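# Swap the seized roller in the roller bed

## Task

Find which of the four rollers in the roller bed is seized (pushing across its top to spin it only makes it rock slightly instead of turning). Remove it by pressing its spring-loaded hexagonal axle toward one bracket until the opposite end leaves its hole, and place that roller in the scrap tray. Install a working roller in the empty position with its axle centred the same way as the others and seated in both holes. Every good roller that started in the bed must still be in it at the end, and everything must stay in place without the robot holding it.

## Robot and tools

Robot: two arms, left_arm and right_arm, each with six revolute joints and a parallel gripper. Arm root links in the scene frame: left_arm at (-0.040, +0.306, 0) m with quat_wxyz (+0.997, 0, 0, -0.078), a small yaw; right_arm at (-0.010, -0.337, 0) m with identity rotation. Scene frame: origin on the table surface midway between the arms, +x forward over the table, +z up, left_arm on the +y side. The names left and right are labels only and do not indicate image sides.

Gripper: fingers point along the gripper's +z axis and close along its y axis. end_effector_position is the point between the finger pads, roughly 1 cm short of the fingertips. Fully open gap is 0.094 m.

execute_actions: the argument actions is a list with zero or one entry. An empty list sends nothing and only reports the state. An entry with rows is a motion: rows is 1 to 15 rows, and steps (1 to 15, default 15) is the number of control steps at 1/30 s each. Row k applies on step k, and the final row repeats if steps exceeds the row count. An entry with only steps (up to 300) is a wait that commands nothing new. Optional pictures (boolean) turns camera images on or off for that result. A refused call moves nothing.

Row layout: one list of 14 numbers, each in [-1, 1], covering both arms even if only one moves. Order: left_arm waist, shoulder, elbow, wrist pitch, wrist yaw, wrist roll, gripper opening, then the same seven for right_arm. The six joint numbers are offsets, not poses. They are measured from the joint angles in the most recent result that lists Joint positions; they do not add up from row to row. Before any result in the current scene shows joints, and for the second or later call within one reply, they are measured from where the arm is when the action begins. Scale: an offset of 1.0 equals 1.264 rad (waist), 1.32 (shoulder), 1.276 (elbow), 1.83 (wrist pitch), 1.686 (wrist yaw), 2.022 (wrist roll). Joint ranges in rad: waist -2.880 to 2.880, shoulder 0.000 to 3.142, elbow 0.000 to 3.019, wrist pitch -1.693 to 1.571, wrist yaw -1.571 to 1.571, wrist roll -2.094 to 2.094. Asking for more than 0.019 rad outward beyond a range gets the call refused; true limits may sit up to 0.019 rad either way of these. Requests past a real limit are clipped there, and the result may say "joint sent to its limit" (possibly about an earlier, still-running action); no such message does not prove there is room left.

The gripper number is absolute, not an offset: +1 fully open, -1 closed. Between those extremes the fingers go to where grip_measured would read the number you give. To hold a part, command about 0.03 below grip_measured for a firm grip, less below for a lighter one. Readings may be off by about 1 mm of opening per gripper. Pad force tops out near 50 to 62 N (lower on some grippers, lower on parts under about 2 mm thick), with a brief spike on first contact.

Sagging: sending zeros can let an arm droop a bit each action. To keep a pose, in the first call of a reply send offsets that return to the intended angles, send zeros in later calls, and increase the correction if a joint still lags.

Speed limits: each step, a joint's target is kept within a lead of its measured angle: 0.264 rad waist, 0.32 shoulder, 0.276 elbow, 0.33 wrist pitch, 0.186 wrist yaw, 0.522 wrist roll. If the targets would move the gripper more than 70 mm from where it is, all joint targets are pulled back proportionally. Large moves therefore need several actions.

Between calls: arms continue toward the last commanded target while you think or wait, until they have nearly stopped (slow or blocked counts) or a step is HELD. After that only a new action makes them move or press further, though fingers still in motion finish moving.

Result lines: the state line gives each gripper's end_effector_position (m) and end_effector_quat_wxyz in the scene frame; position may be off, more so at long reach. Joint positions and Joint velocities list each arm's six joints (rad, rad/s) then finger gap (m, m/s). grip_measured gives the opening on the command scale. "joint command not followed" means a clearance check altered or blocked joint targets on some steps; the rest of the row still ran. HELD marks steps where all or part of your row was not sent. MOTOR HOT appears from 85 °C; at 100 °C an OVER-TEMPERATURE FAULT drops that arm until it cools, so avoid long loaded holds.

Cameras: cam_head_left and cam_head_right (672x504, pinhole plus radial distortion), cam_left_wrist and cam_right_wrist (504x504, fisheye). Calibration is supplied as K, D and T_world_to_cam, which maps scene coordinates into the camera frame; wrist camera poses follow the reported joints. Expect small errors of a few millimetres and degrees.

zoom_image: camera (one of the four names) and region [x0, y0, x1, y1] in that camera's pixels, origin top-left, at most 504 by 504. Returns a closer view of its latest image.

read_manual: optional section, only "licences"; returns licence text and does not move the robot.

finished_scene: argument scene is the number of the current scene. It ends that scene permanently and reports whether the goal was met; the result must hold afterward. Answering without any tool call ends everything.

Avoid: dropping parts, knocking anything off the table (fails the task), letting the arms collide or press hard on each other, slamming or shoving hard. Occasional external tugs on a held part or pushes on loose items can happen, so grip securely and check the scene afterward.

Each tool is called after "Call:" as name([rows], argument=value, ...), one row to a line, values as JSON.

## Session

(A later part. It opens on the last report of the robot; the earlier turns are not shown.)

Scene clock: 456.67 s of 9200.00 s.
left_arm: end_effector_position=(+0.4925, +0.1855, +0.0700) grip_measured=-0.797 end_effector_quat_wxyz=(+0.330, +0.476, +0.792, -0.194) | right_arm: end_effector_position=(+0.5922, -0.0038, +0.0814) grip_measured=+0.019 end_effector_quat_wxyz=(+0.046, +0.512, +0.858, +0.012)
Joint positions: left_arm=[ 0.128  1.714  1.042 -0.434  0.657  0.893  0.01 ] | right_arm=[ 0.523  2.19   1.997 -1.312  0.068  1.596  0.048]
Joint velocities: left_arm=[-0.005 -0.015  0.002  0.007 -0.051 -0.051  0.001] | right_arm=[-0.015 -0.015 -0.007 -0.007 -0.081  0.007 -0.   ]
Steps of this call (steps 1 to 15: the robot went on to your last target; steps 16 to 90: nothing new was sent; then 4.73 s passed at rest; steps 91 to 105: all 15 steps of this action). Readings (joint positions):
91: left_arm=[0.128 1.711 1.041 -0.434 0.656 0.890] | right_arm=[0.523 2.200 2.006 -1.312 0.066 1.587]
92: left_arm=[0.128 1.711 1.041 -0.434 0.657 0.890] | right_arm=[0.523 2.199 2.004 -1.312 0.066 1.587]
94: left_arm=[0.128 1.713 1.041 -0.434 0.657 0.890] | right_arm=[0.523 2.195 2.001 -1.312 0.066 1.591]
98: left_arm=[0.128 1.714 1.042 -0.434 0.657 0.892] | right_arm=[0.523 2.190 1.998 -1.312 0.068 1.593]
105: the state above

Call:
execute_actions([
  {"rows":[[0.04,0.045,-0.025,-0.02,-0.02,0.01,-0.83,0.004,-0.085,0.016,0.01,0.015,0,-0.02],[0.04,0.05,-0.025,-0.02,-0.02,0.01,-0.83,0.006,-0.09,0.016,0.01,0.025,0,-0.02]],"steps":15},
], pictures=false)

Scene clock: 464.23 s of 9200.00 s.
left_arm: end_effector_position=(+0.4927, +0.1853, +0.0683) grip_measured=-0.797 end_effector_quat_wxyz=(+0.329, +0.477, +0.791, -0.194) | right_arm: end_effector_position=(+0.5939, -0.0035, +0.0879) grip_measured=+0.019 end_effector_quat_wxyz=(+0.065, +0.509, +0.858, +0.009)
Joint positions: left_arm=[ 0.127  1.718  1.043 -0.434  0.657  0.896  0.01 ] | right_arm=[ 0.531  2.181  1.997 -1.307  0.104  1.597  0.048]
Joint velocities: left_arm=[-0.005  0.005  0.012 -0.022  0.037  0.037  0.   ] | right_arm=[-0.005 -0.024 -0.012 -0.007 -0.007 -0.022  0.   ]
Steps of this call (steps 1 to 15: the robot went on to your last target; steps 16 to 90: nothing new was sent; then 4.07 s passed at rest; steps 91 to 105: all 15 steps of this action). Readings (joint positions):
91: left_arm=[0.128 1.715 1.042 -0.434 0.657 0.893] | right_arm=[0.523 2.190 1.997 -1.310 0.072 1.597]
92: left_arm=[0.128 1.715 1.042 -0.434 0.657 0.894] | right_arm=[0.525 2.190 1.997 -1.309 0.081 1.597]
94: left_arm=[0.128 1.716 1.042 -0.434 0.657 0.895] | right_arm=[0.529 2.188 1.997 -1.307 0.096 1.597]
98: left_arm=[0.127 1.718 1.043 -0.434 0.657 0.896] | right_arm=[0.530 2.182 1.997 -1.307 0.101 1.597]
105: the state above

Working. Repeat.

Call:
execute_actions([
  {"rows":[[0.04,0.05,-0.025,-0.02,-0.02,0.01,-0.83,0.006,-0.09,0.016,0,0.025,0,-0.02]],"steps":15},
], pictures=false)

Call:
execute_actions([
  {"rows":[[0.04,0.05,-0.025,-0.02,-0.02,0.01,-0.83,0.006,-0.09,0.016,0,0.025,0,-0.02]],"steps":15},
])

Scene clock: 476.87 s of 9200.00 s.
left_arm: end_effector_position=(+0.4928, +0.1852, +0.0673) grip_measured=-0.797 end_effector_quat_wxyz=(+0.328, +0.478, +0.791, -0.194) | right_arm: end_effector_position=(+0.5943, -0.0035, +0.0926) grip_measured=+0.019 end_effector_quat_wxyz=(+0.080, +0.507, +0.858, +0.005)
Joint positions: left_arm=[ 0.127  1.721  1.044 -0.434  0.658  0.899  0.01 ] | right_arm=[ 0.538  2.175  1.997 -1.307  0.136  1.6    0.048]
Joint velocities: left_arm=[-0.005 -0.005 -0.012 -0.002 -0.007  0.022 -0.   ] | right_arm=[-0.005 -0.005 -0.012 -0.002  0.007  0.066  0.   ]
Steps of this call (steps 1 to 15: the robot went on to your last target; steps 16 to 90: nothing new was sent; then 9.13 s passed at rest; steps 91 to 105: all 15 steps of this action). Readings (joint positions):
91: left_arm=[0.127 1.718 1.043 -0.434 0.658 0.897] | right_arm=[0.532 2.181 1.997 -1.307 0.110 1.597]
92: left_arm=[0.127 1.718 1.043 -0.434 0.658 0.897] | right_arm=[0.534 2.181 1.997 -1.307 0.120 1.599]
94: left_arm=[0.127 1.719 1.043 -0.434 0.658 0.898] | right_arm=[0.537 2.179 1.997 -1.307 0.131 1.600]
98: left_arm=[0.127 1.721 1.044 -0.434 0.658 0.899] | right_arm=[0.538 2.175 1.997 -1.307 0.134 1.600]
105: the state above

Scene clock: 477.37 s of 9200.00 s.
left_arm: end_effector_position=(+0.4929, +0.1848, +0.0665) grip_measured=-0.797 end_effector_quat_wxyz=(+0.328, +0.480, +0.790, -0.195) | right_arm: end_effector_position=(+0.5944, -0.0031, +0.0969) grip_measured=+0.019 end_effector_quat_wxyz=(+0.093, +0.506, +0.857, +0.001)
Joint positions: left_arm=[ 0.127  1.723  1.044 -0.434  0.659  0.902  0.01 ] | right_arm=[ 0.545  2.17   1.997 -1.307  0.164  1.604  0.048]
Joint velocities: left_arm=[-0.005 -0.005 -0.007  0.002 -0.022  0.007  0.001] | right_arm=[ 0.005 -0.005 -0.007 -0.012 -0.022 -0.007  0.   ]
Steps of this call (steps 1 to 15: all 15 steps of this action). Readings (joint positions):
1: left_arm=[0.127 1.721 1.044 -0.434 0.658 0.900] | right_arm=[0.539 2.175 1.997 -1.307 0.141 1.601]
2: left_arm=[0.127 1.721 1.044 -0.434 0.658 0.900] | right_arm=[0.542 2.175 1.997 -1.307 0.150 1.602]
4: left_arm=[0.127 1.721 1.044 -0.434 0.659 0.901] | right_arm=[0.544 2.174 1.997 -1.307 0.160 1.604]
8: left_arm=[0.127 1.723 1.044 -0.434 0.659 0.901] | right_arm=[0.545 2.170 1.997 -1.307 0.162 1.604]
15: the state above
camera_calibration (this result's frames):
cam_left_wrist: T_world_to_cam=[[-0.893071, -0.449612, -0.0165308, 0.524904], [-0.442148, 0.883858, -0.152641, 0.0687631], [0.0832399, -0.12901, -0.988143, 0.175937], [0, 0, 0, 1]] pos_world=[0.484536, 0.197924, 0.193024]
cam_right_wrist: T_world_to_cam=[[-0.869827, -0.482948, -0.100813, 0.521887], [-0.475851, 0.767308, 0.429888, 0.2505], [-0.130258, 0.4219, -0.897237, 0.286794], [0, 0, 0, 1]] pos_world=[0.610509, -0.0611647, 0.202248]

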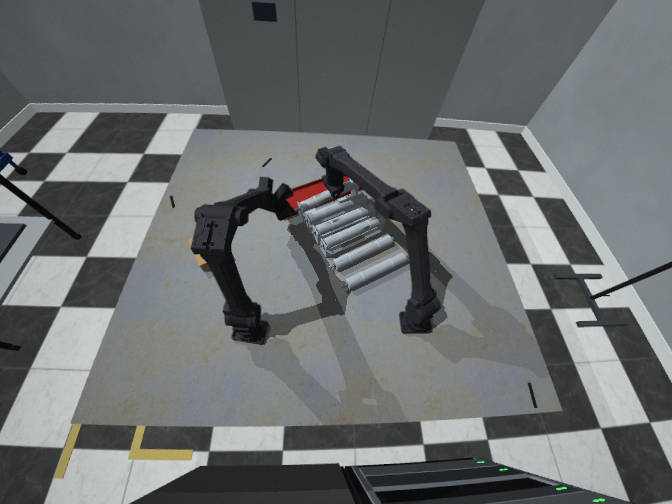

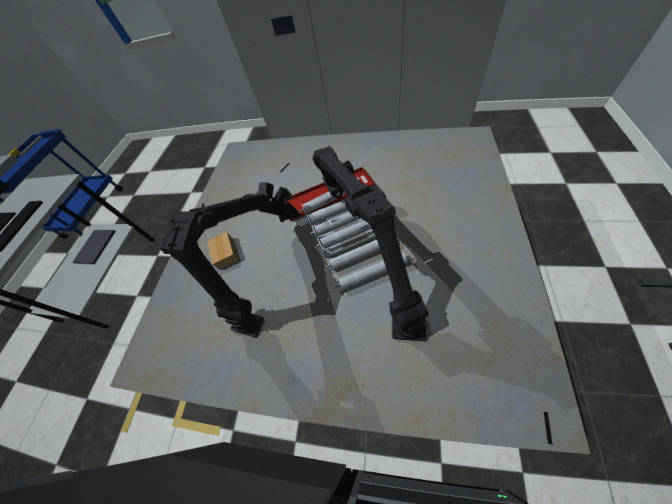

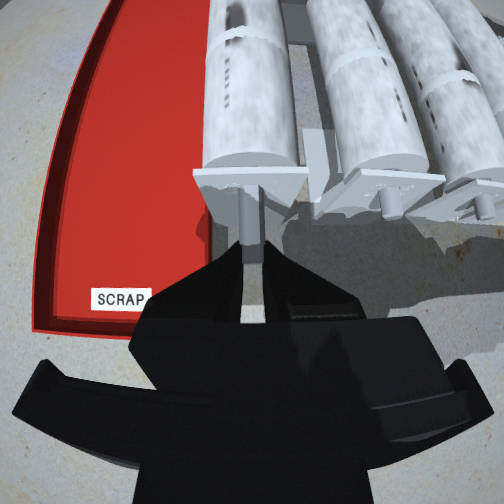

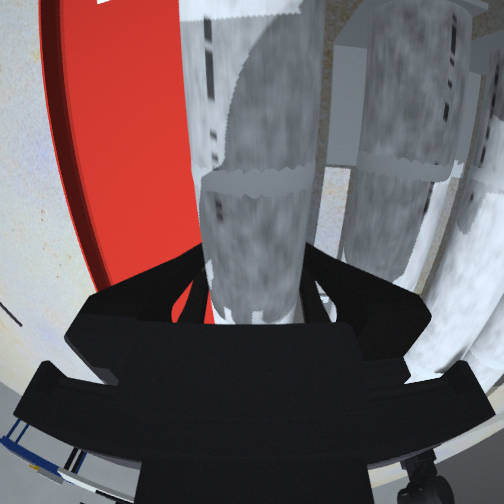

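Call:
execute_actions([
  {"rows":[[0.03,0.03,-0.015,-0.015,-0.015,0,-0.83,0,-0.065,0.016,0,0.008,0,-0.02],[0.02,0.025,-0.005,-0.01,-0.01,0,-0.83,0,-0.065,0.016,0,0.008,0,-0.02],[0.01,0.02,0,-0.005,-0.01,0,-0.83,0,-0.065,0.016,0,0.008,0,-0.02],[0,0.02,0.01,0,-0.01,0,-0.83,0,-0.065,0.016,0,0.008,0,-0.02],[-0.005,0.02,0.015,0.002,-0.01,-0.005,-0.83,0,-0.065,0.016,0,0.008,0,-0.02],[-0.01,0.022,0.02,0.004,-0.01,-0.01,-0.83,0,-0.065,0.016,0,0.008,0,-0.02],[-0.015,0.024,0.027,0.007,-0.01,-0.015,-0.83,0,-0.065,0.016,0,0.008,0,-0.02],[-0.02,0.026,0.034,0.01,-0.01,-0.02,-0.83,0,-0.065,0.016,0,0.008,0,-0.02],[-0.025,0.028,0.04,0.012,-0.01,-0.025,-0.83,0,-0.065,0.016,0,0.008,0,-0.02],[-0.03,0.03,0.045,0.014,-0.01,-0.03,-0.83,0,-0.065,0.016,0,0.008,0,-0.02]],"steps":15},
], pictures=false)

Call:
execute_actions([
  {"rows":[[0,0.01,0.01,0,0,0,-0.79,0,-0.065,0.016,0,0.008,0,-0.02],[0,0.01,0.01,0,0,0,-0.77,0,-0.065,0.016,0,0.008,0,-0.02],[0,0.01,0.01,0,0,0,-0.74,0,-0.065,0.016,0,0.008,0,-0.02],[0,0.01,0.01,0,0,0,-0.6,0,-0.065,0.016,0,0.008,0,-0.02],[0,0.01,0.01,0,0,0,-0.4,0,-0.065,0.016,0,0.008,0,-0.02]],"steps":15},
])

Scene clock: 493.70 s of 9200.00 s.
left_arm: end_effector_position=(+0.5054, +0.1637, +0.0720) grip_measured=-0.797 end_effector_quat_wxyz=(+0.334, +0.482, +0.786, -0.194) | right_arm: end_effector_position=(+0.5951, -0.0042, +0.0971) grip_measured=+0.019 end_effector_quat_wxyz=(+0.097, +0.506, +0.857, -0.001)
Joint positions: left_arm=[ 0.086  1.739  1.077 -0.411  0.645  0.86   0.01 ] | right_arm=[ 0.545  2.17   1.997 -1.307  0.171  1.604  0.048]
Joint velocities: left_arm=[-0.005  0.005  0.007 -0.012  0.007 -0.037  0.001] | right_arm=[-0.015  0.015 -0.017 -0.012  0.037 -0.007 -0.001]
Steps of this call (steps 1 to 15: the robot went on to your last target; steps 16 to 90: nothing new was sent; then 12.83 s passed at rest; steps 91 to 105: all 15 steps of this action). Readings (joint positions):
91: left_arm=[0.126 1.723 1.045 -0.434 0.660 0.902] | right_arm=[0.545 2.170 1.997 -1.307 0.164 1.604]
92: left_arm=[0.126 1.723 1.046 -0.433 0.661 0.902] | right_arm=[0.545 2.170 1.997 -1.307 0.164 1.604]
94: left_arm=[0.125 1.723 1.047 -0.432 0.661 0.902] | right_arm=[0.545 2.170 1.997 -1.307 0.165 1.604]
98: left_arm=[0.110 1.725 1.055 -0.422 0.651 0.892] | right_arm=[0.546 2.170 1.997 -1.307 0.165 1.604]
105: the state above

Scene clock: 494.20 s of 9200.00 s.
left_arm: end_effector_position=(+0.5054, +0.1637, +0.0720) grip_measured=-0.402 end_effector_quat_wxyz=(+0.334, +0.482, +0.786, -0.194) | right_arm: end_effector_position=(+0.5956, -0.0051, +0.0983) grip_measured=+0.019 end_effector_quat_wxyz=(+0.100, +0.506, +0.857, -0.002)
Joint positions: left_arm=[ 0.086  1.739  1.077 -0.411  0.645  0.86   0.028] | right_arm=[ 0.545  2.168  1.997 -1.307  0.177  1.604  0.048]
Joint velocities: left_arm=[-0.005 -0.015 -0.002  0.002  0.051 -0.081 -0.001] | right_arm=[ 0.005  0.005  0.002 -0.007 -0.037 -0.051 -0.001]
Steps of this call (steps 1 to 15: all 15 steps of this action). Readings (joint positions):
1: left_arm=[0.086 1.739 1.077 -0.411 0.645 0.860] | right_arm=[0.545 2.170 1.997 -1.307 0.173 1.604]
2: left_arm=[0.086 1.739 1.077 -0.411 0.645 0.860] | right_arm=[0.545 2.170 1.997 -1.307 0.173 1.604]
4: left_arm=[0.086 1.739 1.077 -0.411 0.645 0.860] | right_arm=[0.545 2.170 1.997 -1.307 0.174 1.604]
8: left_arm=[0.086 1.739 1.077 -0.411 0.645 0.860] | right_arm=[0.545 2.169 1.997 -1.307 0.177 1.604]
15: the state above
camera_calibration (this result's frames):
cam_left_wrist: T_world_to_cam=[[-0.895081, -0.445047, -0.0276197, 0.527698], [-0.435377, 0.885653, -0.161449, 0.090721], [0.0963137, -0.132485, -0.986495, 0.171391], [0, 0, 0, 1]] pos_world=[0.495323, 0.17721, 0.198298]
cam_right_wrist: T_world_to_cam=[[-0.869581, -0.482962, -0.102838, 0.522182], [-0.478387, 0.772374, 0.417833, 0.254658], [-0.122368, 0.412536, -0.902685, 0.284811], [0, 0, 0, 1]] pos_world=[0.610757, -0.0619913, 0.204391]

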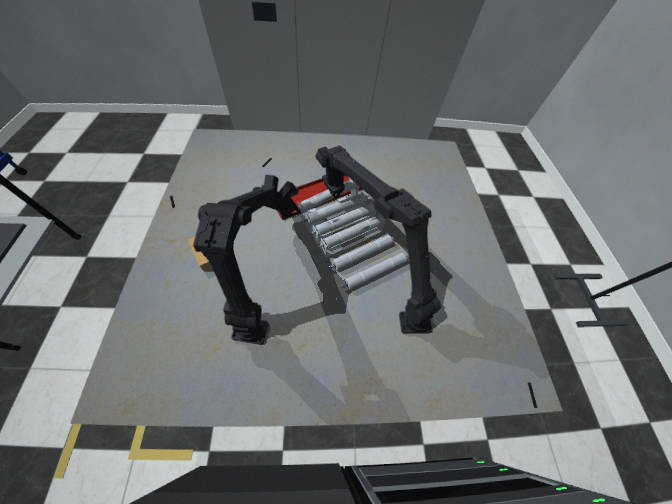

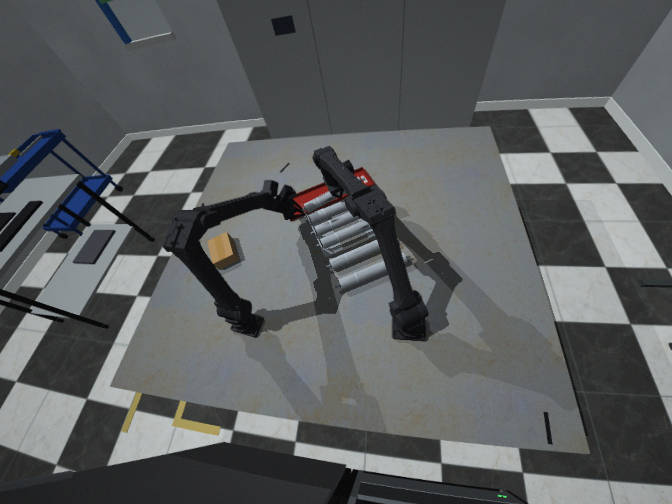

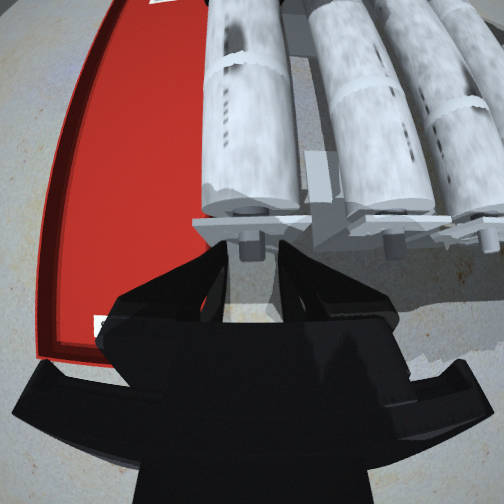

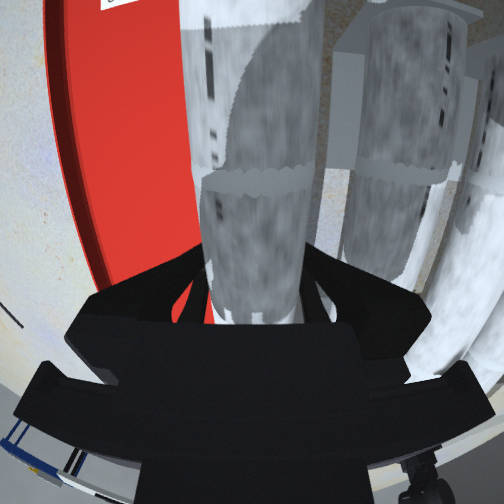

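Call:
execute_actions([
  {"rows":[[0.01,-0.005,-0.005,-0.005,0,0,-0.4,0.006,-0.085,0.016,0,0.025,0,-0.04],[0.02,-0.01,-0.01,-0.01,0,0,-0.4,0.006,-0.085,0.016,0,0.025,0,-0.04],[0.03,-0.02,-0.015,-0.015,0,0.01,-0.4,0.006,-0.085,0.016,0,0.025,0,-0.04],[0.04,-0.03,-0.02,-0.02,0,0.02,-0.4,0.006,-0.085,0.016,0,0.025,0,-0.04],[0.05,-0.04,-0.025,-0.02,0,0.03,-0.4,0.006,-0.085,0.016,0,0.025,0,-0.04],[0.06,-0.05,-0.03,-0.02,0,0.04,-0.4,0.006,-0.085,0.016,0,0.025,0,-0.04],[0.07,-0.06,-0.035,-0.02,0,0.04,-0.4,0.006,-0.085,0.016,0,0.025,0,-0.04]],"steps":15},
], pictures=false)

Scene clock: 503.97 s of 9200.00 s.
left_arm: end_effector_position=(+0.4955, +0.2172, +0.0928) grip_measured=-0.402 end_effector_quat_wxyz=(+0.350, +0.468, +0.795, -0.165) | right_arm: end_effector_position=(+0.5974, -0.0082, +0.1072) grip_measured=+0.019 end_effector_quat_wxyz=(+0.117, +0.504, +0.856, -0.005)
Joint positions: left_arm=[ 0.184  1.656  1.029 -0.44   0.645  0.919  0.028] | right_arm=[ 0.548  2.155  1.995 -1.307  0.211  1.602  0.048]
Joint velocities: left_arm=[-0.024 -0.024 -0.002 -0.002  0.037  0.11  -0.   ] | right_arm=[ 0.005 -0.005  0.022  0.007  0.037 -0.051 -0.003]
Steps of this call (steps 1 to 15: the robot went on to your last target; steps 16 to 90: nothing new was sent; then 6.27 s passed at rest; steps 91 to 105: all 15 steps of this action). Readings (joint positions):
91: left_arm=[0.086 1.739 1.077 -0.411 0.645 0.860] | right_arm=[0.545 2.168 1.997 -1.307 0.187 1.604]
92: left_arm=[0.087 1.739 1.076 -0.413 0.645 0.860] | right_arm=[0.547 2.167 1.997 -1.307 0.196 1.604]
94: left_arm=[0.095 1.733 1.068 -0.423 0.645 0.865] | right_arm=[0.547 2.163 1.997 -1.307 0.201 1.604]
98: left_arm=[0.142 1.697 1.035 -0.438 0.645 0.898] | right_arm=[0.548 2.155 1.997 -1.307 0.209 1.602]
105: the state above

Call:
execute_actions([
  {"rows":[[0,0.01,0.01,0,0,0,-0.4,-0.008,-0.066,0.018,0,0.005,-0.005,-0.04],[0,0.01,0.01,0,0,0,-0.4,-0.012,-0.066,0.018,0,0.005,-0.008,-0.04],[0,0.01,0.01,0,0,0,-0.4,-0.016,-0.066,0.018,0,0.005,-0.01,-0.04],[0,0.01,0.01,0,0,0,-0.4,-0.02,-0.066,0.018,0,0.005,-0.012,-0.04],[0,0.01,0.01,0,0,0,-0.4,-0.024,-0.066,0.018,0,0.005,-0.014,-0.04],[0,0.01,0.01,0,0,0,-0.4,-0.028,-0.066,0.018,0,0.005,-0.016,-0.04],[0,0.01,0.01,0,0,0,-0.4,-0.032,-0.066,0.018,0,0.005,-0.016,-0.04]],"steps":15},
])

Scene clock: 511.07 s of 9200.00 s.
left_arm: end_effector_position=(+0.4954, +0.2166, +0.0928) grip_measured=-0.402 end_effector_quat_wxyz=(+0.351, +0.470, +0.793, -0.164) | right_arm: end_effector_position=(+0.5978, -0.0090, +0.1071) grip_measured=+0.019 end_effector_quat_wxyz=(+0.116, +0.504, +0.856, -0.004)
Joint positions: left_arm=[ 0.183  1.656  1.029 -0.44   0.645  0.926  0.028] | right_arm=[ 0.547  2.155  1.995 -1.307  0.209  1.601  0.048]
Joint velocities: left_arm=[-0.005 -0.015 -0.012 -0.002 -0.066  0.022 -0.002] | right_arm=[-0.015 -0.005 -0.042 -0.007 -0.007 -0.022 -0.   ]
Steps of this call (steps 1 to 15: the robot went on to your last target; steps 16 to 90: nothing new was sent; then 3.60 s passed at rest; steps 91 to 105: all 15 steps of this action). Readings (joint positions):
91: left_arm=[0.183 1.656 1.029 -0.440 0.645 0.926] | right_arm=[0.548 2.155 1.995 -1.307 0.211 1.602]
92: left_arm=[0.183 1.656 1.029 -0.440 0.645 0.926] | right_arm=[0.548 2.155 1.995 -1.307 0.211 1.602]
94: left_arm=[0.183 1.656 1.029 -0.440 0.645 0.926] | right_arm=[0.548 2.155 1.995 -1.307 0.211 1.602]
98: left_arm=[0.183 1.656 1.029 -0.440 0.645 0.926] | right_arm=[0.547 2.155 1.995 -1.307 0.209 1.601]
105: the state above
camera_calibration (this result's frames):
cam_left_wrist: T_world_to_cam=[[-0.868741, -0.488877, -0.0792921, 0.544171], [-0.472788, 0.866301, -0.161228, 0.0656109], [0.147512, -0.102577, -0.983727, 0.167855], [0, 0, 0, 1]] pos_world=[0.479003, 0.226412, 0.218851]
cam_right_wrist: T_world_to_cam=[[-0.866319, -0.486216, -0.114394, 0.522346], [-0.489412, 0.780497, 0.388973, 0.264802], [-0.099841, 0.392961, -0.914119, 0.282242], [0, 0, 0, 1]] pos_world=[0.610295, -0.063614, 0.214755]

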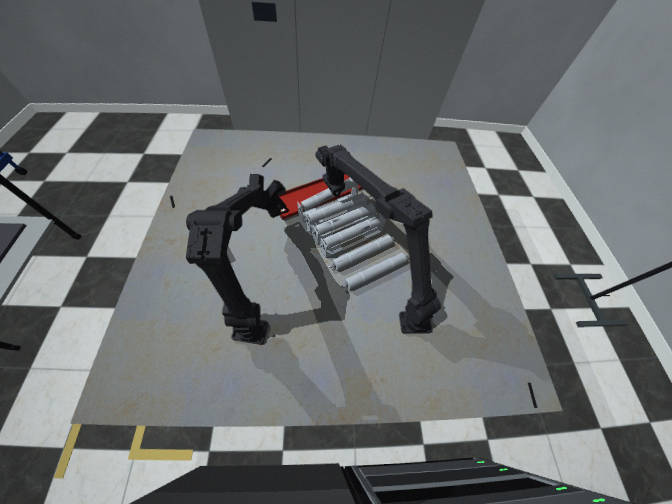

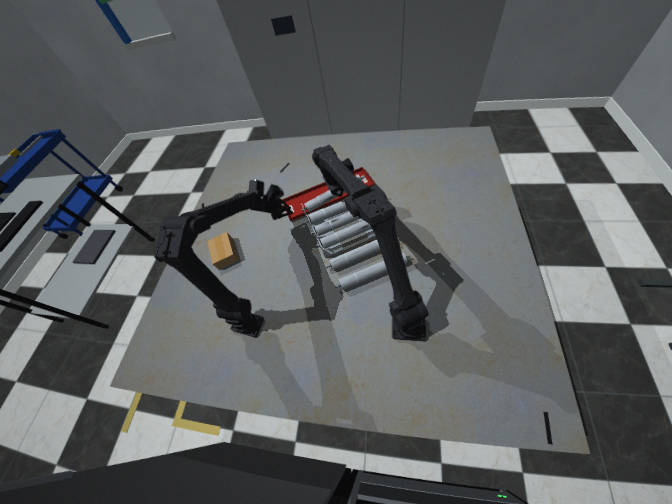

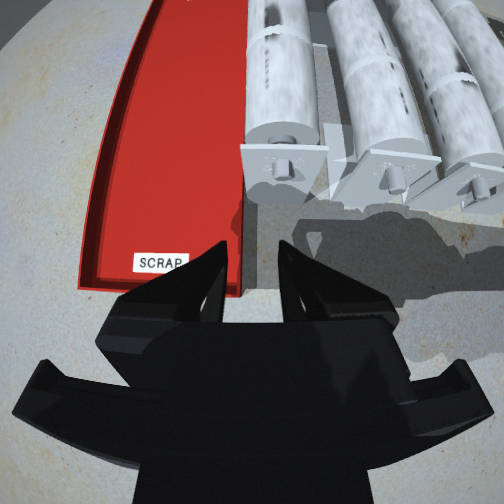

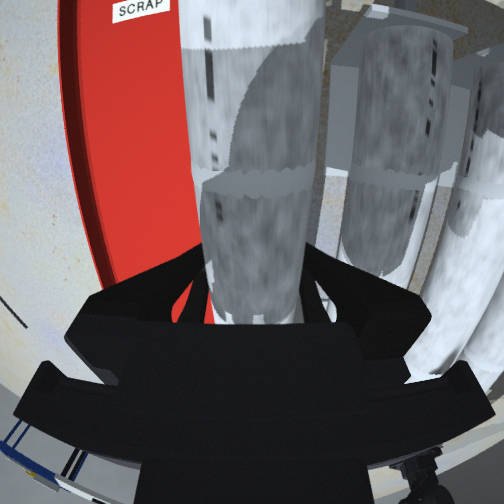

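Call:
zoom_image(camera="cam_head_left", region=[335, 165, 385, 210])

Call:
zoom_image(camera="cam_head_right", region=[335, 155, 395, 205])

Region (335, 165, 385, 210) of cam_head_left's 672x504 image, scaled by 10.080, with more detail than that image has; it fills the top 454 rows of this view, and the rest is white.

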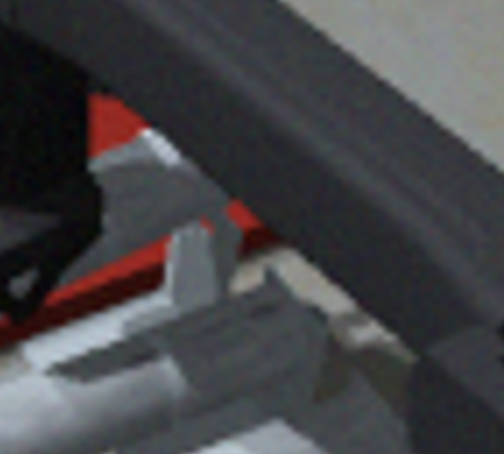

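Region (335, 155, 395, 205) of cam_head_right's 672x504 image, scaled by 8.400, with more detail than that image has.

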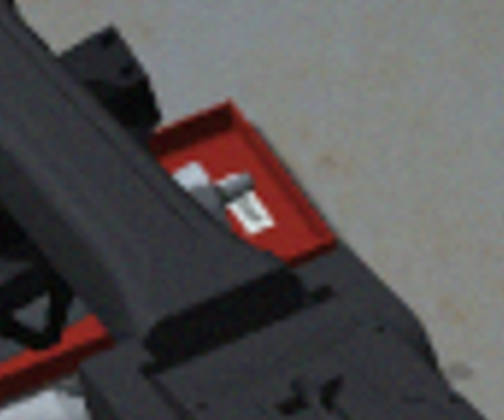

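Call:
execute_actions([
  {"rows":[[0,0.01,0.01,0,0,0,-0.4,-0.03,-0.055,0.018,0,0.005,-0.016,-0.04],[0,0.01,0.01,0,0,0,-0.4,-0.03,-0.05,0.018,0,0.005,-0.016,-0.04],[0,0.01,0.01,0,0,0,-0.4,-0.033,-0.045,0.018,0,0.005,-0.016,-0.04],[0,0.01,0.01,0,0,0,-0.4,-0.036,-0.04,0.018,0,0.005,-0.016,-0.04],[0,0.01,0.01,0,0,0,-0.4,-0.04,-0.035,0.018,0,0.005,-0.016,-0.04]],"steps":15},
], pictures=false)

Scene clock: 526.03 s of 9200.00 s.
left_arm: end_effector_position=(+0.4954, +0.2166, +0.0928) grip_measured=-0.402 end_effector_quat_wxyz=(+0.351, +0.470, +0.793, -0.164) | right_arm: end_effector_position=(+0.5980, -0.0095, +0.1069) grip_measured=+0.019 end_effector_quat_wxyz=(+0.113, +0.505, +0.856, -0.003)
Joint positions: left_arm=[ 0.183  1.656  1.029 -0.44   0.645  0.926  0.028] | right_arm=[ 0.544  2.155  1.995 -1.307  0.202  1.599  0.048]
Joint velocities: left_arm=[-0.015  0.005 -0.007  0.002  0.022  0.066  0.   ] | right_arm=[-0.015 -0.005 -0.007 -0.007 -0.037 -0.066 -0.001]
Steps of this call (steps 1 to 15: the robot went on to your last target; steps 16 to 90: nothing new was sent; then 11.47 s passed at rest; steps 91 to 105: all 15 steps of this action). Readings (joint positions):
91: left_arm=[0.183 1.656 1.029 -0.440 0.645 0.926] | right_arm=[0.547 2.155 1.995 -1.307 0.208 1.601]
92: left_arm=[0.183 1.656 1.029 -0.440 0.645 0.926] | right_arm=[0.547 2.155 1.995 -1.307 0.207 1.601]
94: left_arm=[0.183 1.656 1.029 -0.440 0.645 0.926] | right_arm=[0.545 2.155 1.995 -1.307 0.206 1.600]
98: left_arm=[0.183 1.656 1.029 -0.440 0.645 0.926] | right_arm=[0.544 2.155 1.995 -1.307 0.202 1.599]
105: the state above

Call:
execute_actions([
  {"rows":[[0,0.01,0.01,0,0,0,-0.4,0.012,-0.06,0.016,0,0.01,0,-0.04],[0,0.01,0.01,0,0,0,-0.4,0.014,-0.07,0.016,0,0.015,0,-0.04],[0,0.01,0.01,0,0,0,-0.4,0.016,-0.08,0.016,0,0.02,0,-0.04],[0,0.01,0.01,0,0,0,-0.4,0.016,-0.08,0.016,0,0.025,0,-0.04]],"steps":15},
], pictures=false)

Scene clock: 538.20 s of 9200.00 s.
left_arm: end_effector_position=(+0.4954, +0.2166, +0.0928) grip_measured=-0.402 end_effector_quat_wxyz=(+0.351, +0.470, +0.793, -0.164) | right_arm: end_effector_position=(+0.5973, -0.0079, +0.1079) grip_measured=+0.019 end_effector_quat_wxyz=(+0.126, +0.503, +0.855, -0.009)
Joint positions: left_arm=[ 0.183  1.656  1.029 -0.44   0.645  0.926  0.028] | right_arm=[ 0.554  2.155  1.995 -1.307  0.231  1.605  0.048]
Joint velocities: left_arm=[-0.005 -0.005 -0.017  0.002 -0.022 -0.11  -0.   ] | right_arm=[-0.005  0.005 -0.007  0.002  0.066 -0.066 -0.   ]
Steps of this call (steps 1 to 15: the robot went on to your last target; steps 16 to 90: nothing new was sent; then 8.67 s passed at rest; steps 91 to 105: all 15 steps of this action). Readings (joint positions):
91: left_arm=[0.183 1.656 1.029 -0.440 0.645 0.926] | right_arm=[0.546 2.155 1.995 -1.307 0.203 1.599]
92: left_arm=[0.183 1.656 1.029 -0.440 0.645 0.926] | right_arm=[0.548 2.155 1.995 -1.307 0.210 1.601]
94: left_arm=[0.183 1.656 1.029 -0.440 0.645 0.926] | right_arm=[0.552 2.155 1.995 -1.307 0.225 1.604]
98: left_arm=[0.183 1.656 1.029 -0.440 0.645 0.926] | right_arm=[0.554 2.155 1.995 -1.307 0.231 1.605]
105: the state above

Call:
execute_actions(actions=[])

Call:
zoom_image(camera="cam_left_wrist", region=[230, 110, 350, 210])

Scene clock: 545.63 s of 9200.00 s.
left_arm: end_effector_position=(+0.4954, +0.2166, +0.0928) grip_measured=-0.402 end_effector_quat_wxyz=(+0.351, +0.470, +0.793, -0.164) | right_arm: end_effector_position=(+0.5973, -0.0079, +0.1079) grip_measured=+0.019 end_effector_quat_wxyz=(+0.126, +0.503, +0.855, -0.009)
Joint positions: left_arm=[ 0.183  1.656  1.029 -0.44   0.645  0.926  0.028] | right_arm=[ 0.554  2.155  1.995 -1.307  0.231  1.605  0.048]
Joint velocities: left_arm=[ 0.005  0.005  0.012  0.012  0.037 -0.139  0.001] | right_arm=[-0.015  0.005  0.007  0.002  0.051 -0.037 -0.001]
Steps of this call (steps 1 to 15: the robot went on to your last target; steps 16 to 90: nothing new was sent; then 4.43 s passed at rest). Readings (joint positions):
1: left_arm=[0.183 1.656 1.029 -0.440 0.645 0.926] | right_arm=[0.554 2.155 1.995 -1.307 0.231 1.605]
2: left_arm=[0.183 1.656 1.029 -0.440 0.645 0.926] | right_arm=[0.554 2.155 1.995 -1.307 0.231 1.605]
4: left_arm=[0.183 1.656 1.029 -0.440 0.645 0.926] | right_arm=[0.554 2.155 1.995 -1.307 0.231 1.605]
8: left_arm=[0.183 1.656 1.029 -0.440 0.645 0.926] | right_arm=[0.554 2.155 1.995 -1.307 0.231 1.605]
90: the state above
All arms were judged still, so your last target was given up. Only a new action makes them travel on or press farther. Fingers that are still opening or closing keep moving.
camera_calibration (this result's frames):
cam_left_wrist: T_world_to_cam=[[-0.868741, -0.488877, -0.0792921, 0.544171], [-0.472788, 0.866301, -0.161228, 0.0656109], [0.147512, -0.102577, -0.983727, 0.167855], [0, 0, 0, 1]] pos_world=[0.479003, 0.226412, 0.218851]
cam_right_wrist: T_world_to_cam=[[-0.864491, -0.489055, -0.116109, 0.521652], [-0.494724, 0.78699, 0.368639, 0.268771], [-0.0889083, 0.376127, -0.922293, 0.276732], [0, 0, 0, 1]] pos_world=[0.608534, -0.0604895, 0.216717]

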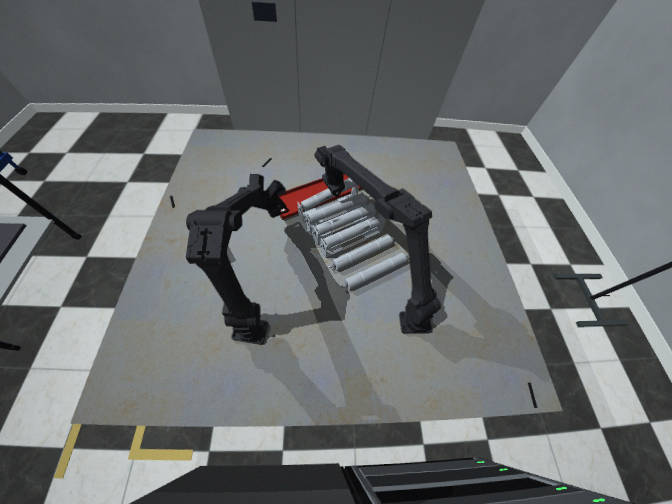

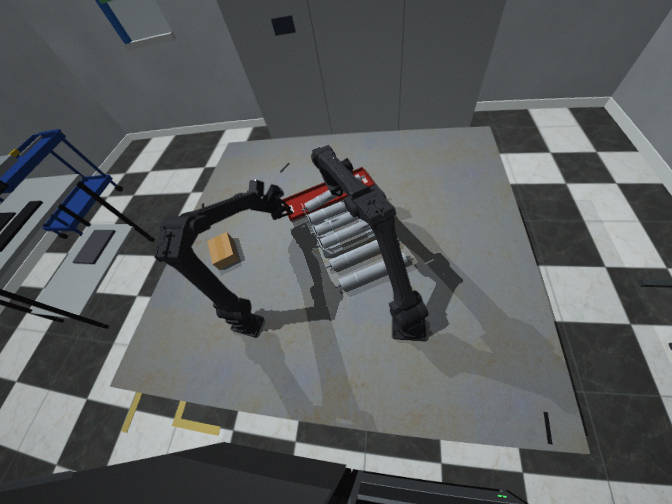

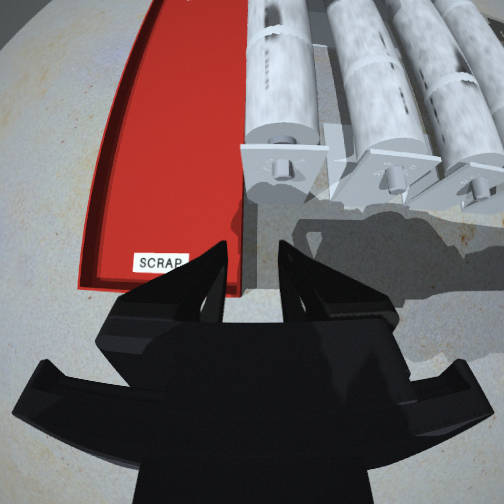

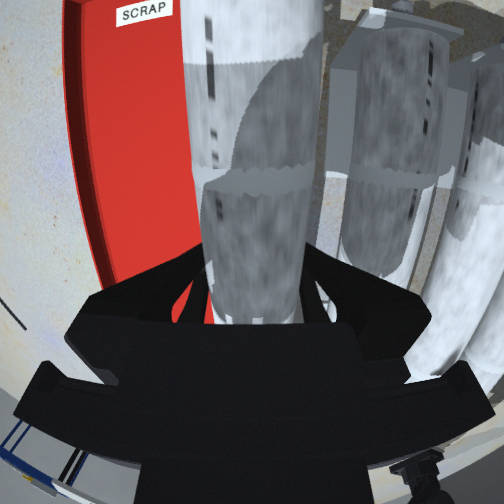

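Region (230, 110, 350, 210) of cam_left_wrist's 504x504 image, scaled by 4.200, with more detail than that image has.

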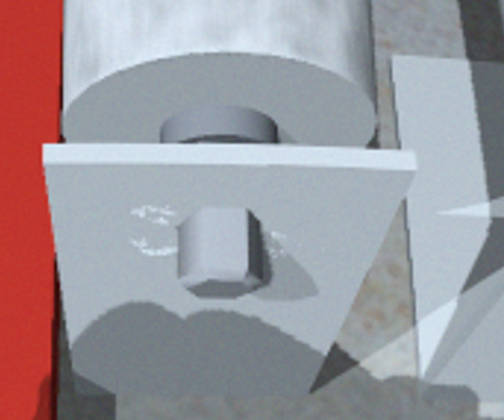

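Call:
execute_actions([
  {"rows":[[0,0.01,0.01,0,0,0,-0.4,0,-0.05,0.018,0,0,0,-0.04],[0,0.01,0.01,0,0,0,-0.4,0,-0.04,0.018,0,0,0,-0.04],[0,0.01,0.01,0,0,0,-0.4,0,-0.03,0.018,0,0,0,-0.04],[0,0.01,0.01,0,0,0,-0.4,0,-0.025,0.018,0,0,0,-0.04],[0,0.01,0.01,0,0,0,-0.4,0,-0.02,0.018,0,0,0,-0.04],[0,0.01,0.01,0,0,0,-0.4,0,-0.017,0.018,0,0,0,-0.04],[0,0.01,0.01,0,0,0,-0.4,0,-0.017,0.018,0,0,0,-0.04],[0,0.01,0.01,0,0,0,-0.4,0,-0.014,0.018,0,0,0,-0.04]],"steps":15},
], pictures=false)

Scene clock: 557.00 s of 9200.00 s.
left_arm: end_effector_position=(+0.4954, +0.2166, +0.0928) grip_measured=-0.402 end_effector_quat_wxyz=(+0.351, +0.470, +0.793, -0.164) | right_arm: end_effector_position=(+0.5970, -0.0074, +0.1063) grip_measured=+0.019 end_effector_quat_wxyz=(+0.124, +0.503, +0.855, -0.009)
Joint positions: left_arm=[ 0.183  1.656  1.029 -0.44   0.645  0.926  0.028] | right_arm=[ 0.554  2.158  1.995 -1.307  0.228  1.606  0.048]
Joint velocities: left_arm=[-0.005 -0.015 -0.007  0.012 -0.051  0.022  0.001] | right_arm=[ 0.005  0.005 -0.012 -0.002 -0.022 -0.051  0.001]
Steps of this call (steps 1 to 90: nothing new was sent; then 7.87 s passed at rest; steps 91 to 105: all 15 steps of this action). Readings (joint positions):
91: left_arm=[0.183 1.656 1.029 -0.440 0.645 0.926] | right_arm=[0.554 2.155 1.995 -1.307 0.229 1.606]
92: left_arm=[0.183 1.656 1.029 -0.440 0.645 0.926] | right_arm=[0.554 2.155 1.995 -1.307 0.228 1.606]
94: left_arm=[0.183 1.656 1.029 -0.440 0.645 0.926] | right_arm=[0.554 2.155 1.995 -1.307 0.228 1.606]
98: left_arm=[0.183 1.656 1.029 -0.440 0.645 0.926] | right_arm=[0.554 2.158 1.995 -1.307 0.228 1.606]
105: the state above

Call:
execute_actions([
  {"rows":[[0,0.01,0.01,0,0,0,-0.4,-0.008,-0.012,0.018,0,0,-0.005,-0.04],[0,0.01,0.01,0,0,0,-0.4,-0.012,-0.012,0.018,0,0,-0.008,-0.04],[0,0.01,0.01,0,0,0,-0.4,-0.016,-0.012,0.018,0,0,-0.01,-0.04],[0,0.01,0.01,0,0,0,-0.4,-0.02,-0.012,0.018,0,0,-0.012,-0.04],[0,0.01,0.01,0,0,0,-0.4,-0.024,-0.025,0.018,0,0,-0.014,-0.04],[0,0.01,0.01,0,0,0,-0.4,-0.028,-0.025,0.018,0,0,-0.016,-0.04],[0,0.01,0.01,0,0,0,-0.4,-0.032,-0.025,0.018,0,0,-0.016,-0.04]],"steps":15},
])

Scene clock: 564.33 s of 9200.00 s.
left_arm: end_effector_position=(+0.4954, +0.2166, +0.0928) grip_measured=-0.402 end_effector_quat_wxyz=(+0.351, +0.470, +0.793, -0.164) | right_arm: end_effector_position=(+0.5982, -0.0099, +0.1047) grip_measured=+0.019 end_effector_quat_wxyz=(+0.117, +0.504, +0.856, -0.007)
Joint positions: left_arm=[ 0.183  1.656  1.029 -0.44   0.645  0.926  0.028] | right_arm=[ 0.546  2.159  1.995 -1.307  0.213  1.6    0.048]
Joint velocities: left_arm=[-0.015 -0.015 -0.012 -0.007  0.066 -0.051 -0.   ] | right_arm=[-0.005 -0.005 -0.002  0.002  0.022 -0.125  0.   ]
Steps of this call (steps 1 to 15: the robot went on to your last target; steps 16 to 90: nothing new was sent; then 3.83 s passed at rest; steps 91 to 105: all 15 steps of this action). Readings (joint positions):
91: left_arm=[0.183 1.656 1.029 -0.440 0.645 0.926] | right_arm=[0.553 2.158 1.995 -1.307 0.227 1.606]
92: left_arm=[0.183 1.656 1.029 -0.440 0.645 0.926] | right_arm=[0.553 2.158 1.995 -1.307 0.226 1.606]
94: left_arm=[0.183 1.656 1.029 -0.440 0.645 0.926] | right_arm=[0.550 2.159 1.995 -1.307 0.221 1.605]
98: left_arm=[0.183 1.656 1.029 -0.440 0.645 0.926] | right_arm=[0.547 2.159 1.995 -1.307 0.213 1.602]
105: the state above
camera_calibration (this result's frames):
cam_left_wrist: T_world_to_cam=[[-0.868741, -0.488877, -0.0792921, 0.544171], [-0.472788, 0.866301, -0.161228, 0.0656109], [0.147512, -0.102577, -0.983727, 0.167855], [0, 0, 0, 1]] pos_world=[0.479003, 0.226412, 0.218851]
cam_right_wrist: T_world_to_cam=[[-0.866305, -0.487134, -0.110528, 0.521563], [-0.489219, 0.782724, 0.384718, 0.267031], [-0.100897, 0.387356, -0.916393, 0.281292], [0, 0, 0, 1]] pos_world=[0.610851, -0.0639004, 0.21269]

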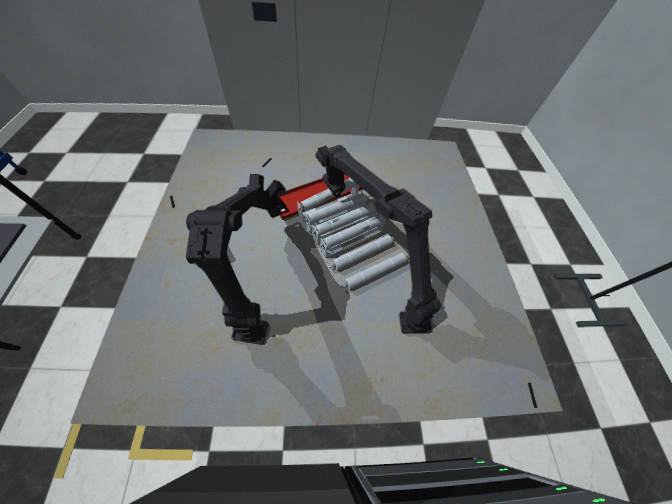

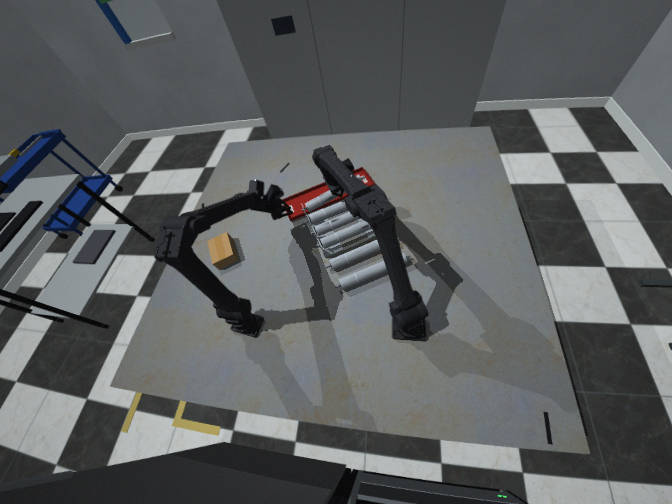

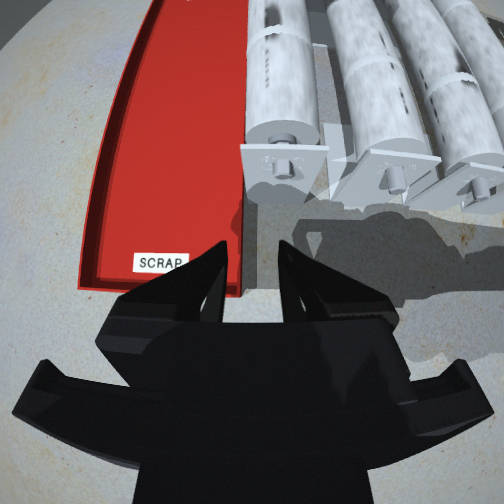

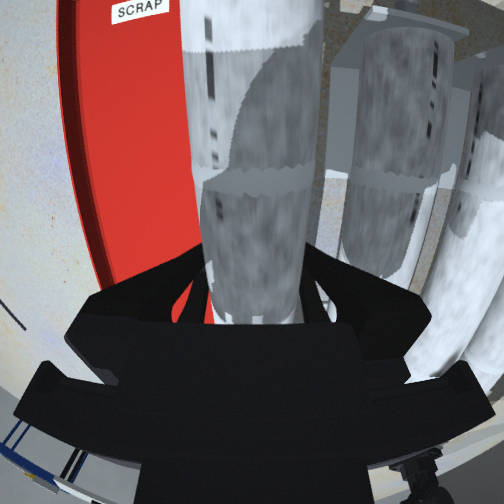

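Call:
execute_actions(actions=[])

Scene clock: 595.50 s of 9200.00 s.
left_arm: end_effector_position=(+0.4954, +0.2166, +0.0928) grip_measured=-0.402 end_effector_quat_wxyz=(+0.351, +0.470, +0.793, -0.164) | right_arm: end_effector_position=(+0.5984, -0.0102, +0.1047) grip_measured=+0.019 end_effector_quat_wxyz=(+0.117, +0.504, +0.856, -0.007)
Joint positions: left_arm=[ 0.183  1.656  1.029 -0.44   0.645  0.926  0.028] | right_arm=[ 0.546  2.159  1.995 -1.307  0.213  1.599  0.048]
Joint velocities: left_arm=[ 0.005 -0.005  0.012  0.007 -0.051 -0.037  0.001] | right_arm=[-0.015 -0.005 -0.007  0.012  0.022 -0.022 -0.001]
Steps of this call (steps 1 to 15: the robot went on to your last target; steps 16 to 90: nothing new was sent; then 28.17 s passed at rest). Readings (joint positions):
1: left_arm=[0.183 1.656 1.029 -0.440 0.645 0.926] | right_arm=[0.546 2.159 1.995 -1.307 0.213 1.600]
2: left_arm=[0.183 1.656 1.029 -0.440 0.645 0.926] | right_arm=[0.546 2.159 1.995 -1.307 0.213 1.600]
4: left_arm=[0.183 1.656 1.029 -0.440 0.645 0.926] | right_arm=[0.546 2.159 1.995 -1.307 0.213 1.599]
8: left_arm=[0.183 1.656 1.029 -0.440 0.645 0.926] | right_arm=[0.546 2.159 1.995 -1.307 0.213 1.599]
90: the state above
All arms were judged still, so your last target was given up. Only a new action makes them travel on or press farther. Fingers that are still opening or closing keep moving.
camera_calibration (this result's frames):
cam_left_wrist: T_world_to_cam=[[-0.868741, -0.488877, -0.0792921, 0.544171], [-0.472788, 0.866301, -0.161228, 0.0656109], [0.147512, -0.102577, -0.983727, 0.167855], [0, 0, 0, 1]] pos_world=[0.479003, 0.226412, 0.218851]
cam_right_wrist: T_world_to_cam=[[-0.866316, -0.487133, -0.110449, 0.521556], [-0.489192, 0.782757, 0.384685, 0.267261], [-0.100938, 0.387289, -0.916416, 0.281421], [0, 0, 0, 1]] pos_world=[0.61098, -0.0641247, 0.212693]

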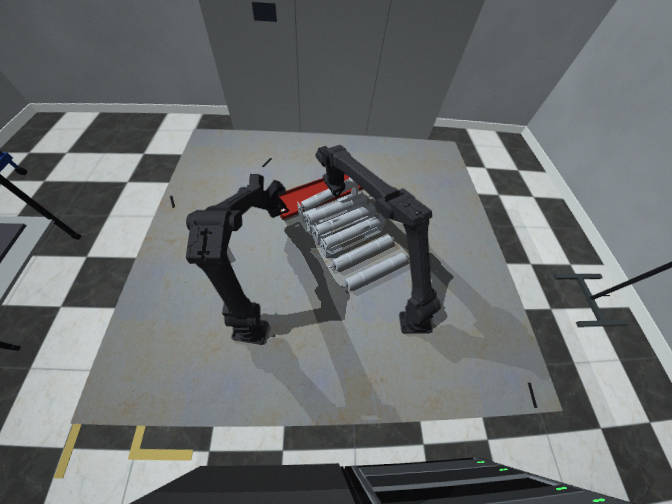

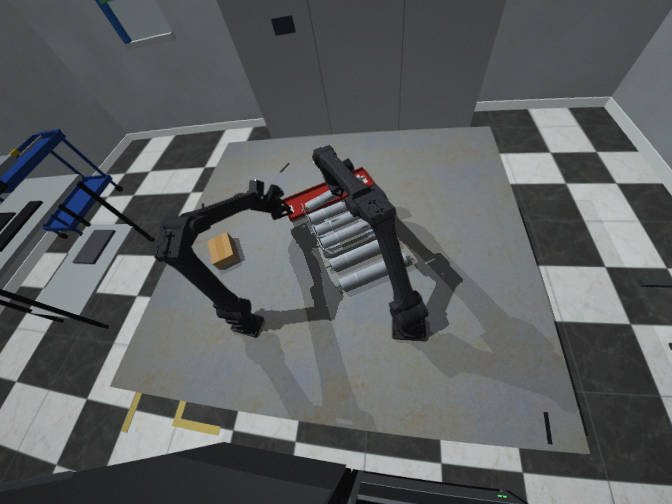

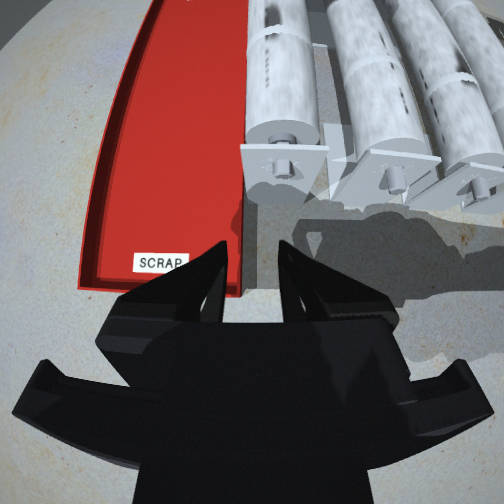

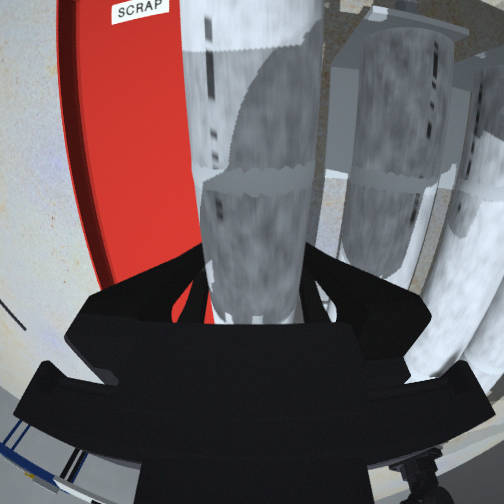

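Call:
zoom_image(camera="cam_head_right", region=[280, 150, 400, 240])

Call:
zoom_image(camera="cam_head_left", region=[270, 150, 390, 240])

Region (280, 150, 400, 240) of cam_head_right's 672x504 image, scaled by 4.200, with more detail than that image has; it fills the top 378 rows of this view, and the rest is white.

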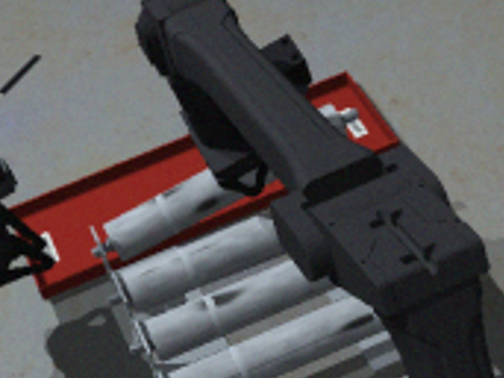

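Region (270, 150, 390, 240) of cam_head_left's 672x504 image, scaled by 4.200, with more detail than that image has; it fills the top 378 rows of this view, and the rest is white.

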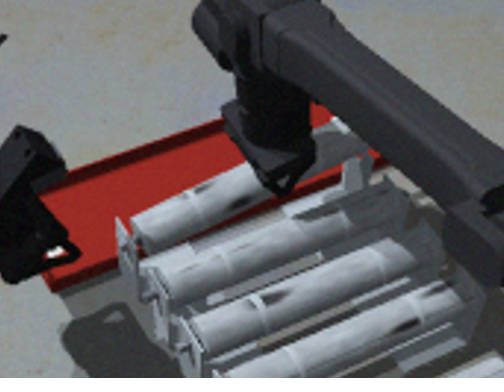

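Call:
execute_actions([
  {"rows":[[0,0.01,0.01,0,0,0,-0.4,0.008,-0.04,0.016,0,0.03,0,-0.04],[0,0.01,0.01,0,0,0,-0.4,0.01,-0.07,0.016,0,0.04,0,-0.04],[0,0.01,0.01,0,0,0,-0.4,0.01,-0.09,0.016,0,0.04,0,-0.04]],"steps":15},
], pictures=false)

Scene clock: 614.53 s of 9200.00 s.
left_arm: end_effector_position=(+0.4954, +0.2166, +0.0928) grip_measured=-0.402 end_effector_quat_wxyz=(+0.351, +0.470, +0.793, -0.164) | right_arm: end_effector_position=(+0.5987, -0.0112, +0.1105) grip_measured=+0.019 end_effector_quat_wxyz=(+0.137, +0.503, +0.853, -0.014)
Joint positions: left_arm=[ 0.183  1.656  1.029 -0.44   0.645  0.926  0.028] | right_arm=[ 0.555  2.152  1.994 -1.307  0.256  1.606  0.048]
Joint velocities: left_arm=[ 0.005 -0.005  0.002  0.007  0.022 -0.051 -0.   ] | right_arm=[-0.005 -0.005  0.002 -0.002  0.022  0.022 -0.002]
Steps of this call (steps 1 to 90: nothing new was sent; then 15.53 s passed at rest; steps 91 to 105: all 15 steps of this action). Readings (joint positions):
91: left_arm=[0.183 1.656 1.029 -0.440 0.645 0.926] | right_arm=[0.547 2.159 1.995 -1.307 0.225 1.600]
92: left_arm=[0.183 1.656 1.029 -0.440 0.645 0.926] | right_arm=[0.550 2.159 1.995 -1.307 0.241 1.601]
94: left_arm=[0.183 1.656 1.029 -0.440 0.645 0.926] | right_arm=[0.554 2.155 1.995 -1.307 0.252 1.603]
98: left_arm=[0.183 1.656 1.029 -0.440 0.645 0.926] | right_arm=[0.555 2.152 1.994 -1.307 0.255 1.606]
105: the state above


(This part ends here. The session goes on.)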